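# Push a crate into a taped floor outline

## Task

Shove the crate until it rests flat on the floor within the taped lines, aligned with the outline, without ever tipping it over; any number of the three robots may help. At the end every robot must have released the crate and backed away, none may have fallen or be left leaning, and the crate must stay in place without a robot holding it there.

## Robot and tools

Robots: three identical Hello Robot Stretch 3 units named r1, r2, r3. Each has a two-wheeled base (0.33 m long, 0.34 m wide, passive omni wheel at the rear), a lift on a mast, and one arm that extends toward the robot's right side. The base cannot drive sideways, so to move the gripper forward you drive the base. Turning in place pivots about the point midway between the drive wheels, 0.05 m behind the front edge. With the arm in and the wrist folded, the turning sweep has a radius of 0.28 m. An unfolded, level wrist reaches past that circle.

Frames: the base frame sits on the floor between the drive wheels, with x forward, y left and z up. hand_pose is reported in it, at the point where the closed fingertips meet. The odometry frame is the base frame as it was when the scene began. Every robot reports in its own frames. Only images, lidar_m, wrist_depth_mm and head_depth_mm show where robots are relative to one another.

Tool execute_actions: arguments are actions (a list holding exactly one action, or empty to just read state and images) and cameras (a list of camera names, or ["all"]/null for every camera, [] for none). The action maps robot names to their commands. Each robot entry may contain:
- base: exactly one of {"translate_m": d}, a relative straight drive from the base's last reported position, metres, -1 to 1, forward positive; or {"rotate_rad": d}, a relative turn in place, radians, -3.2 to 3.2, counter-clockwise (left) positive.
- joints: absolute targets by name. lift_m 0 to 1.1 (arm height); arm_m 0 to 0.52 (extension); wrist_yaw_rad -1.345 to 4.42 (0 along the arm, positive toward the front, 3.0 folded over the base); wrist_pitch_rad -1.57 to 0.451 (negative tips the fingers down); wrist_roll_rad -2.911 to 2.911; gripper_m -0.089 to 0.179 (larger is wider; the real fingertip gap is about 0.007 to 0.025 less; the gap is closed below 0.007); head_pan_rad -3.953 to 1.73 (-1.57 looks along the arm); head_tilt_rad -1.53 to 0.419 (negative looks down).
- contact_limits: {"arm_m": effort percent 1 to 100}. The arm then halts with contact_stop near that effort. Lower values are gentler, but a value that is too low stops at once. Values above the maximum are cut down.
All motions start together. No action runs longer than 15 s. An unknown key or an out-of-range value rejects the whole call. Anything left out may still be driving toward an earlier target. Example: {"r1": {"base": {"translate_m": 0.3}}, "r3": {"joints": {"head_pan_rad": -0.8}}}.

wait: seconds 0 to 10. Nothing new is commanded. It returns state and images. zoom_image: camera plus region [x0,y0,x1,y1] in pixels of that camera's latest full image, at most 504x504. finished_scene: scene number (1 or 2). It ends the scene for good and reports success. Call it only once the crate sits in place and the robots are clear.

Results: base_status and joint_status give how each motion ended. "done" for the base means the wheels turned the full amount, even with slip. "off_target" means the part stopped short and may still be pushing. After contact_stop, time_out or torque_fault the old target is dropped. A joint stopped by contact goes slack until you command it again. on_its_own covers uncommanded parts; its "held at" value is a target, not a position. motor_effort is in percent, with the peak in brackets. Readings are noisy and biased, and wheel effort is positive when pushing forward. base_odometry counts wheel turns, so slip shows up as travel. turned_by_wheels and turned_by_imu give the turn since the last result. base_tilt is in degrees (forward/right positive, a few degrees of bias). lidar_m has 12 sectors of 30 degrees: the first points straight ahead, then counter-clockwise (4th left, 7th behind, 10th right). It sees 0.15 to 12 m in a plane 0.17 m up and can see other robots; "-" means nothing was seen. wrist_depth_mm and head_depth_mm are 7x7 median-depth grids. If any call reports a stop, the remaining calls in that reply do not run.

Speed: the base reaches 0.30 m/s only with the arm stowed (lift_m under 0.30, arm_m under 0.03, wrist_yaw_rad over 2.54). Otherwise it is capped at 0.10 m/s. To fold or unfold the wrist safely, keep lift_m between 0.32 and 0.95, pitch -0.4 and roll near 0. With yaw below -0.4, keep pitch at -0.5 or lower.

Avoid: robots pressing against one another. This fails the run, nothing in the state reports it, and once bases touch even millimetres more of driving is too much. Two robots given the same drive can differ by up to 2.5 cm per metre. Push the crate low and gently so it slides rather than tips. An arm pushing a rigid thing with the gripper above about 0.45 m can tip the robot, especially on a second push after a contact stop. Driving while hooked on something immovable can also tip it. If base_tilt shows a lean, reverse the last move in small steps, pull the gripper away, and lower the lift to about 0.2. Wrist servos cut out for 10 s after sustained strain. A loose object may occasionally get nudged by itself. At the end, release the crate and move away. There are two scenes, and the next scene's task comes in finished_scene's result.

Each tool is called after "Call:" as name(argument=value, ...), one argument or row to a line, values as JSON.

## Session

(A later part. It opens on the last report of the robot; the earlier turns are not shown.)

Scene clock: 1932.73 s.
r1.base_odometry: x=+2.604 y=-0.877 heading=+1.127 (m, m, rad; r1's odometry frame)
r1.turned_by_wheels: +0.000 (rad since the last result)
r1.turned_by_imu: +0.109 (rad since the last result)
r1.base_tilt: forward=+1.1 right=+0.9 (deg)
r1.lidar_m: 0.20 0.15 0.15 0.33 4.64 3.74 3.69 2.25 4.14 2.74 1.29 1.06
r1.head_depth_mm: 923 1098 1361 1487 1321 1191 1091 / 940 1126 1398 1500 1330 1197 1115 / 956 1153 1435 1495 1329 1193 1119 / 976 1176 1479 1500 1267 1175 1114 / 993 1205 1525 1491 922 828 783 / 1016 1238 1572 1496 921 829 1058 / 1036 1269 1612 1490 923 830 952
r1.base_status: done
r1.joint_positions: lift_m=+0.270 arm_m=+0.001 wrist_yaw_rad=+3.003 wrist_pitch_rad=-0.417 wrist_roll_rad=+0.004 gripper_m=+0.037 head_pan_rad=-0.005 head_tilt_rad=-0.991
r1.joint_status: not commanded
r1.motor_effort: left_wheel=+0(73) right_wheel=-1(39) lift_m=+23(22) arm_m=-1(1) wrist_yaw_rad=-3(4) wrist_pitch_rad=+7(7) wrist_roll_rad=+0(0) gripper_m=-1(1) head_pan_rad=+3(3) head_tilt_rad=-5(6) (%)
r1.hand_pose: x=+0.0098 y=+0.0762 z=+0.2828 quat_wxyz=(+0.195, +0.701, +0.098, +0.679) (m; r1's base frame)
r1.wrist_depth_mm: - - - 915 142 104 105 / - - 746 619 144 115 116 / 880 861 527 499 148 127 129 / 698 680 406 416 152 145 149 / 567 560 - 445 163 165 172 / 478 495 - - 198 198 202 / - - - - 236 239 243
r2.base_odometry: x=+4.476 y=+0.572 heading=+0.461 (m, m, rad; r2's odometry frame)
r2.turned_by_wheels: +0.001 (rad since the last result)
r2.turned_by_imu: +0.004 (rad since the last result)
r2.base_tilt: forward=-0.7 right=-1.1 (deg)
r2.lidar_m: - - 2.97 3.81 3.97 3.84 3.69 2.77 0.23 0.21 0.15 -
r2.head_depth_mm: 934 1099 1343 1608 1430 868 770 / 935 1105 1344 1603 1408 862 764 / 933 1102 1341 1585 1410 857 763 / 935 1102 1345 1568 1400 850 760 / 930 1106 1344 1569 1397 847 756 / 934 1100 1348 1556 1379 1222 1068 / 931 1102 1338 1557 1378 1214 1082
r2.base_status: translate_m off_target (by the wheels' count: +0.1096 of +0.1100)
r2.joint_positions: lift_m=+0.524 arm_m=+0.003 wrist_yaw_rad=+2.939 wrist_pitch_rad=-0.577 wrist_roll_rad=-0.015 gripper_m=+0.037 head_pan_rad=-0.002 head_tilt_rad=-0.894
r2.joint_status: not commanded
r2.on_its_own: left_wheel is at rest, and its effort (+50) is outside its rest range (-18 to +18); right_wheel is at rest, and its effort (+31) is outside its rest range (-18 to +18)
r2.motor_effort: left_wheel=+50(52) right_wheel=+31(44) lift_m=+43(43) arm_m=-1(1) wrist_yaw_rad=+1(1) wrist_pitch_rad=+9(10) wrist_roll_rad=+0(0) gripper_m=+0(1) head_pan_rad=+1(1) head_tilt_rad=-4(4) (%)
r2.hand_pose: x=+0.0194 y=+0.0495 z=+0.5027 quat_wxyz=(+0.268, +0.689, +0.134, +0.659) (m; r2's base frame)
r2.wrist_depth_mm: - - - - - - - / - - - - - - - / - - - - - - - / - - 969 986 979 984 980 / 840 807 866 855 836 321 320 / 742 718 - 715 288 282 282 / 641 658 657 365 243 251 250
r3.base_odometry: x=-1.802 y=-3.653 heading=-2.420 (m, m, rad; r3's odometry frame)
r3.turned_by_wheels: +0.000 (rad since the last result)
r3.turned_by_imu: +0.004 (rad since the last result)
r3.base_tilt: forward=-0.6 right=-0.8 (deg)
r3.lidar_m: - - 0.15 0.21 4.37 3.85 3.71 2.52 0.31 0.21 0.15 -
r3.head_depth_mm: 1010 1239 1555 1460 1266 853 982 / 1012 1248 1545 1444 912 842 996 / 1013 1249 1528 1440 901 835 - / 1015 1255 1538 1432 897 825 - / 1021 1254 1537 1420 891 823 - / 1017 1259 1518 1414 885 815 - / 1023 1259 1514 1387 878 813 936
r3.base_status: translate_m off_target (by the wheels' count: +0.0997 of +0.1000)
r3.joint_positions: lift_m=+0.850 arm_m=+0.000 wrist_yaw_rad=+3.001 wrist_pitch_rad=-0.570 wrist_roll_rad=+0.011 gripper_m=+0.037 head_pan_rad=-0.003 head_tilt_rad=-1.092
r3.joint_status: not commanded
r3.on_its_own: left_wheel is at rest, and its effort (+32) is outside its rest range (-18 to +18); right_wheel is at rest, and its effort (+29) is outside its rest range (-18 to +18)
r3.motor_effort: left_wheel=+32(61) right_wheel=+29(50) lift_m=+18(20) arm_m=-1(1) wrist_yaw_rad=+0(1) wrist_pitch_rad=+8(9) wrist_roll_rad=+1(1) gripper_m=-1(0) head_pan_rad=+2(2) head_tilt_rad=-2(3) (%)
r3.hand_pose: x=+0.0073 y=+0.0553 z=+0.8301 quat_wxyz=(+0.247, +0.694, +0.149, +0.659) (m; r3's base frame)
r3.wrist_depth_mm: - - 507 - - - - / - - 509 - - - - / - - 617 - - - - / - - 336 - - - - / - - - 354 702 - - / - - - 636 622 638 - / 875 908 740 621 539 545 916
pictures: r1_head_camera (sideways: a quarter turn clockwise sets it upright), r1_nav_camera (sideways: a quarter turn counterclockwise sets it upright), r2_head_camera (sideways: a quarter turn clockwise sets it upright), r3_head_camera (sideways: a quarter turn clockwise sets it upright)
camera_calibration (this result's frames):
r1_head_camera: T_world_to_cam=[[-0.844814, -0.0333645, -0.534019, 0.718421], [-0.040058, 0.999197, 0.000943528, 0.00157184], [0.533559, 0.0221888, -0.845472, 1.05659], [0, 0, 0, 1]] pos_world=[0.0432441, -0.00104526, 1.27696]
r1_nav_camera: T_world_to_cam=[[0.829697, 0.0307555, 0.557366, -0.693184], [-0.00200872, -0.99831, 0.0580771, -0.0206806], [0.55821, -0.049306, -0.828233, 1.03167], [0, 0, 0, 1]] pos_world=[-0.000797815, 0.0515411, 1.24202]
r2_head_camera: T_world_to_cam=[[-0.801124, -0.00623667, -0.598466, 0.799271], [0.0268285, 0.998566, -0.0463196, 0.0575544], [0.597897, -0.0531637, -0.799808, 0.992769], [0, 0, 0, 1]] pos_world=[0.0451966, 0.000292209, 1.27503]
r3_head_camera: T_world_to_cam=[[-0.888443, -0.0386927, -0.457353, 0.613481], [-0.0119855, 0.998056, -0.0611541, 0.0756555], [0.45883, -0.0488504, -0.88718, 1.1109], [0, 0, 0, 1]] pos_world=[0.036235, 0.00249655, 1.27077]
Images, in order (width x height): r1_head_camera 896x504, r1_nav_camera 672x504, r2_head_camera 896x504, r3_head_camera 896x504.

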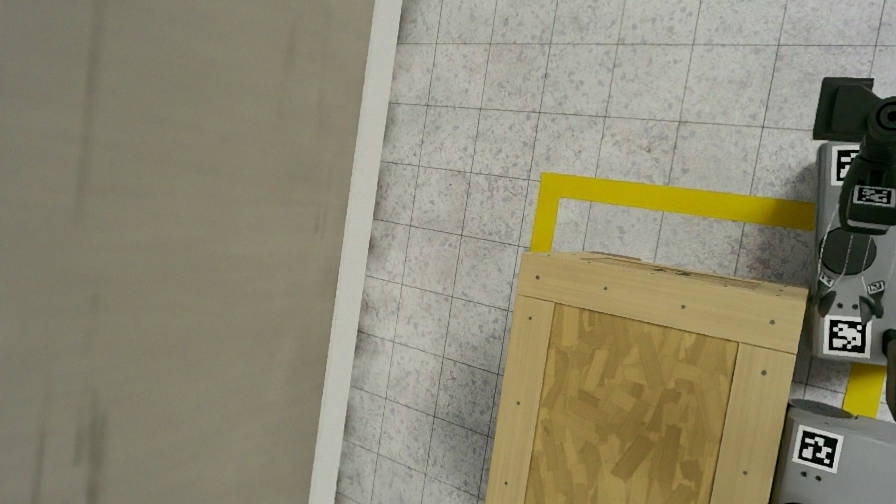

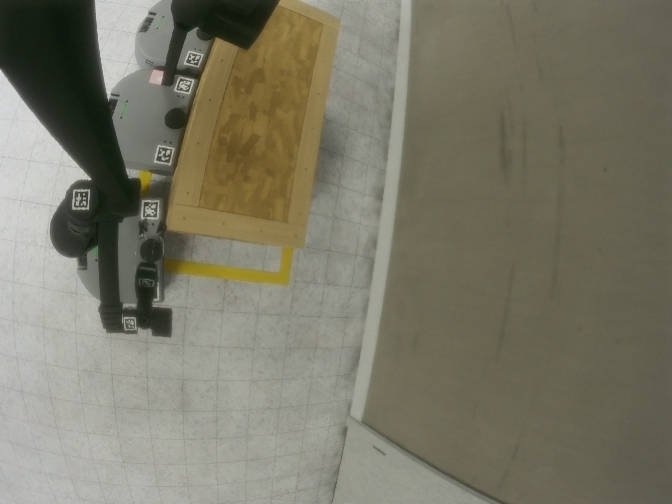

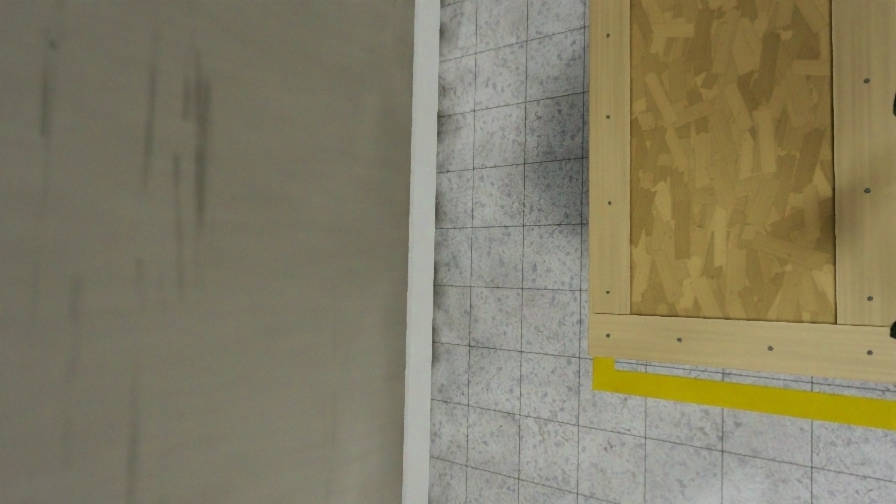

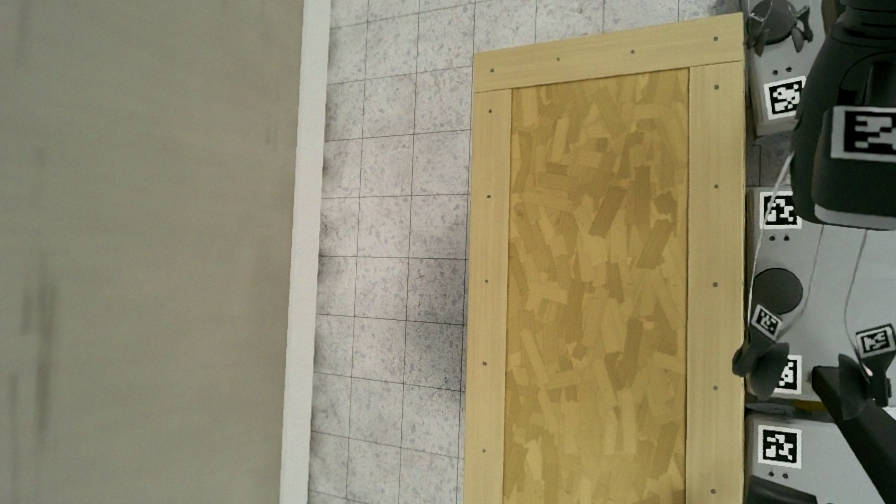

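Call:
execute_actions(
  actions=[
    {"r1":{"base":{"translate_m":-0.5}},"r2":{"base":{"translate_m":-0.4}},"r3":{"base":{"translate_m":-0.45},"joints":{"head_tilt_rad":-0.85}}},
  ],
  cameras=["r1_head_camera","r2_head_camera","r3_head_camera","r3_nav_camera"],
)

Scene clock: 1976.03 s.
r1.base_odometry: x=+2.389 y=-1.328 heading=+1.127 (m, m, rad; r1's odometry frame)
r1.turned_by_wheels: +0.000 (rad since the last result)
r1.turned_by_imu: -0.003 (rad since the last result)
r1.base_tilt: forward=+1.2 right=+0.9 (deg)
r1.lidar_m: 0.55 0.58 0.48 0.47 4.03 3.23 3.19 1.81 4.08 4.03 1.92 1.55
r1.head_depth_mm: 1371 1638 1707 1487 1324 1199 1085 / 1406 1681 1706 1492 1326 1193 1112 / 1438 1710 1701 1490 1326 1193 1113 / 1455 1748 1645 1419 1318 1195 1118 / 1475 1809 1181 1075 1308 1194 1119 / 1506 1841 1180 1096 1325 1196 1086 / 1540 1853 1187 1101 1327 1193 977
r1.base_status: done
r1.joint_positions: lift_m=+0.270 arm_m=+0.001 wrist_yaw_rad=+3.002 wrist_pitch_rad=-0.417 wrist_roll_rad=+0.004 gripper_m=+0.037 head_pan_rad=-0.005 head_tilt_rad=-0.991
r1.joint_status: not commanded
r1.motor_effort: left_wheel=+1(9) right_wheel=-1(7) lift_m=+23(23) arm_m=-1(1) wrist_yaw_rad=-2(2) wrist_pitch_rad=+7(7) wrist_roll_rad=+0(0) gripper_m=+0(1) head_pan_rad=+3(3) head_tilt_rad=-5(5) (%)
r1.hand_pose: x=+0.0099 y=+0.0762 z=+0.2828 quat_wxyz=(+0.195, +0.701, +0.098, +0.679) (m; r1's base frame)
r1.wrist_depth_mm: - - - - - 894 587 / - - 908 762 - 894 606 / 898 875 520 504 836 797 612 / 699 710 470 473 655 663 614 / 562 556 - 541 562 559 541 / 473 499 - - 459 459 458 / - - - - 398 406 399
r2.base_odometry: x=+4.118 y=+0.394 heading=+0.461 (m, m, rad; r2's odometry frame)
r2.turned_by_wheels: +0.000 (rad since the last result)
r2.turned_by_imu: -0.004 (rad since the last result)
r2.base_tilt: forward=-0.8 right=-1.2 (deg)
r2.lidar_m: 0.45 1.52 2.09 3.81 3.97 3.44 3.29 3.42 0.25 0.35 0.65 0.47
r2.head_depth_mm: 1294 1540 1822 1145 1022 1237 1116 / 1304 1537 1837 1136 1020 1222 1104 / 1302 1539 1833 1128 1013 1218 1103 / 1304 1546 1815 1120 1007 1206 1094 / 1301 1543 1826 1139 1017 1207 1090 / 1296 1531 1807 1598 1388 1217 1086 / 1300 1531 1785 1589 1376 1209 1085
r2.base_status: done
r2.joint_positions: lift_m=+0.524 arm_m=+0.003 wrist_yaw_rad=+2.939 wrist_pitch_rad=-0.577 wrist_roll_rad=-0.015 gripper_m=+0.037 head_pan_rad=-0.002 head_tilt_rad=-0.894
r2.joint_status: not commanded
r2.motor_effort: left_wheel=+1(46) right_wheel=+0(30) lift_m=+43(43) arm_m=-1(1) wrist_yaw_rad=+1(0) wrist_pitch_rad=+9(9) wrist_roll_rad=+0(1) gripper_m=+0(1) head_pan_rad=+1(2) head_tilt_rad=-4(4) (%)
r2.hand_pose: x=+0.0194 y=+0.0495 z=+0.5027 quat_wxyz=(+0.268, +0.689, +0.134, +0.659) (m; r2's base frame)
r2.wrist_depth_mm: - - - - - - - / - - - - - - - / - - - - - - - / 983 - 961 989 988 973 989 / 836 838 858 830 848 831 831 / 729 728 - 733 760 732 713 / 651 657 637 650 631 654 524
r3.base_odometry: x=-1.464 y=-3.355 heading=-2.420 (m, m, rad; r3's odometry frame)
r3.turned_by_wheels: +0.000 (rad since the last result)
r3.turned_by_imu: -0.002 (rad since the last result)
r3.base_tilt: forward=-0.6 right=-0.9 (deg)
r3.lidar_m: 0.50 0.52 2.18 0.35 4.40 3.36 3.27 2.20 0.37 0.40 2.10 0.52
r3.head_depth_mm: 1306 1517 1834 1720 1460 1268 1116 / 1311 1535 1837 1218 1047 1237 1112 / 1298 1522 1817 1178 1045 1230 1106 / 1302 1525 1820 1170 1038 1229 1100 / 1311 1532 1852 1156 1027 1204 1097 / 1306 1523 1845 1154 1028 1205 1089 / 1305 1531 1831 1146 1019 1203 1081
r3.base_status: done
r3.joint_positions: lift_m=+0.850 arm_m=+0.000 wrist_yaw_rad=+3.001 wrist_pitch_rad=-0.570 wrist_roll_rad=+0.011 gripper_m=+0.037 head_pan_rad=-0.003 head_tilt_rad=-0.852
r3.joint_status: all done
r3.motor_effort: left_wheel=+0(30) right_wheel=+1(26) lift_m=+18(18) arm_m=-1(1) wrist_yaw_rad=+0(0) wrist_pitch_rad=+8(8) wrist_roll_rad=+1(1) gripper_m=-1(0) head_pan_rad=+2(1) head_tilt_rad=+1(15) (%)
r3.hand_pose: x=+0.0073 y=+0.0553 z=+0.8301 quat_wxyz=(+0.247, +0.694, +0.149, +0.659) (m; r3's base frame)
r3.wrist_depth_mm: - - 486 - - - - / - - 482 - - - - / - - 370 - - - - / - - 332 366 - 832 - / - - - 383 - 744 727 / - - - 856 - 739 623 / 870 864 776 764 903 740 563
pictures: r1_head_camera (sideways: a quarter turn clockwise sets it upright), r2_head_camera (sideways: a quarter turn clockwise sets it upright), r3_head_camera (sideways: a quarter turn clockwise sets it upright), r3_nav_camera (sideways: a quarter turn counterclockwise sets it upright)
camera_calibration (this result's frames):
r1_head_camera: T_world_to_cam=[[-0.844814, -0.0333645, -0.534019, 0.718421], [-0.040058, 0.999197, 0.000943517, 0.00157185], [0.533559, 0.0221888, -0.845472, 1.05659], [0, 0, 0, 1]] pos_world=[0.0432441, -0.00104526, 1.27696]
r2_head_camera: T_world_to_cam=[[-0.801124, -0.00623668, -0.598467, 0.799271], [0.0268285, 0.998566, -0.0463196, 0.0575543], [0.597897, -0.0531637, -0.799808, 0.992769], [0, 0, 0, 1]] pos_world=[0.0451966, 0.000292209, 1.27503]
r3_head_camera: T_world_to_cam=[[-0.754497, -0.0391097, -0.655137, 0.87033], [0.00296592, 0.99801, -0.0629939, 0.0779789], [0.656296, -0.0494718, -0.75288, 0.935107], [0, 0, 0, 1]] pos_world=[0.0427229, 0.00247607, 1.27912]
r3_nav_camera: T_world_to_cam=[[0.744627, -0.00966432, 0.667411, -0.825916], [0.033613, -0.998084, -0.0519544, 0.111889], [0.666634, 0.0611204, -0.742875, 0.918888], [0, 0, 0, 1]] pos_world=[-0.00132317, 0.0475295, 1.23966]
Images, in order (width x height): r1_head_camera 896x504, r2_head_camera 896x504, r3_head_camera 896x504, r3_nav_camera 672x504.

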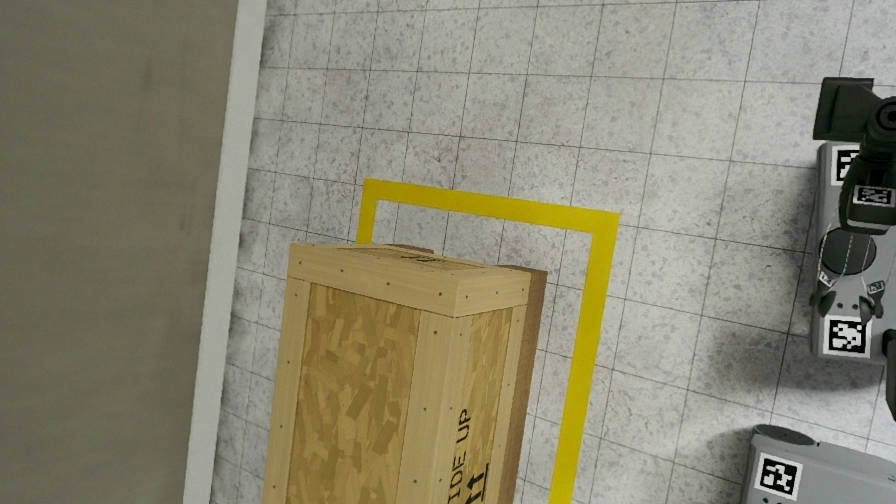

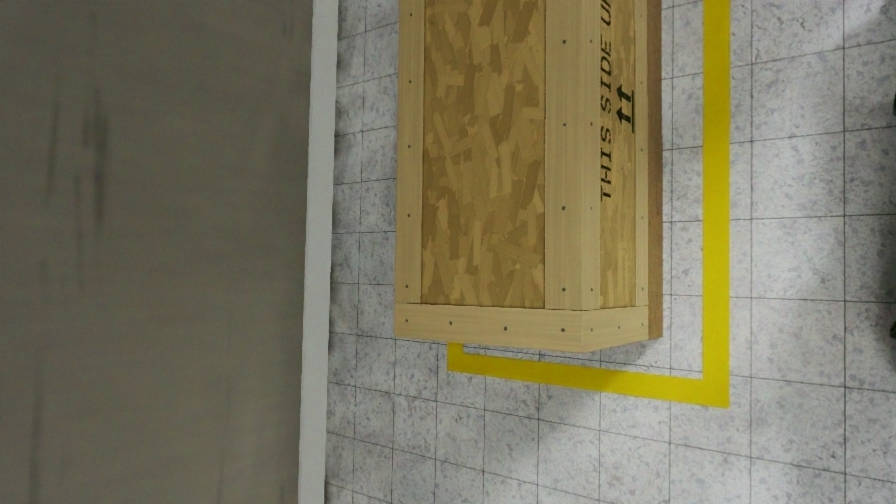

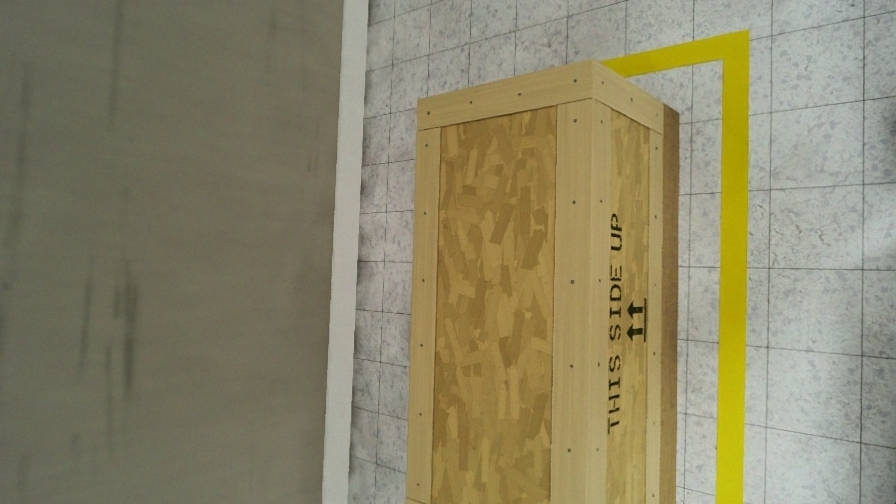

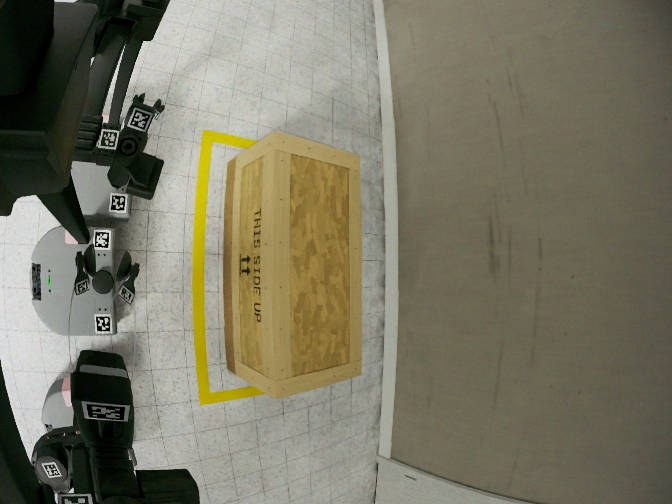

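Call:
finished_scene(
  scene=1,
)

The scene is finished: the task was done.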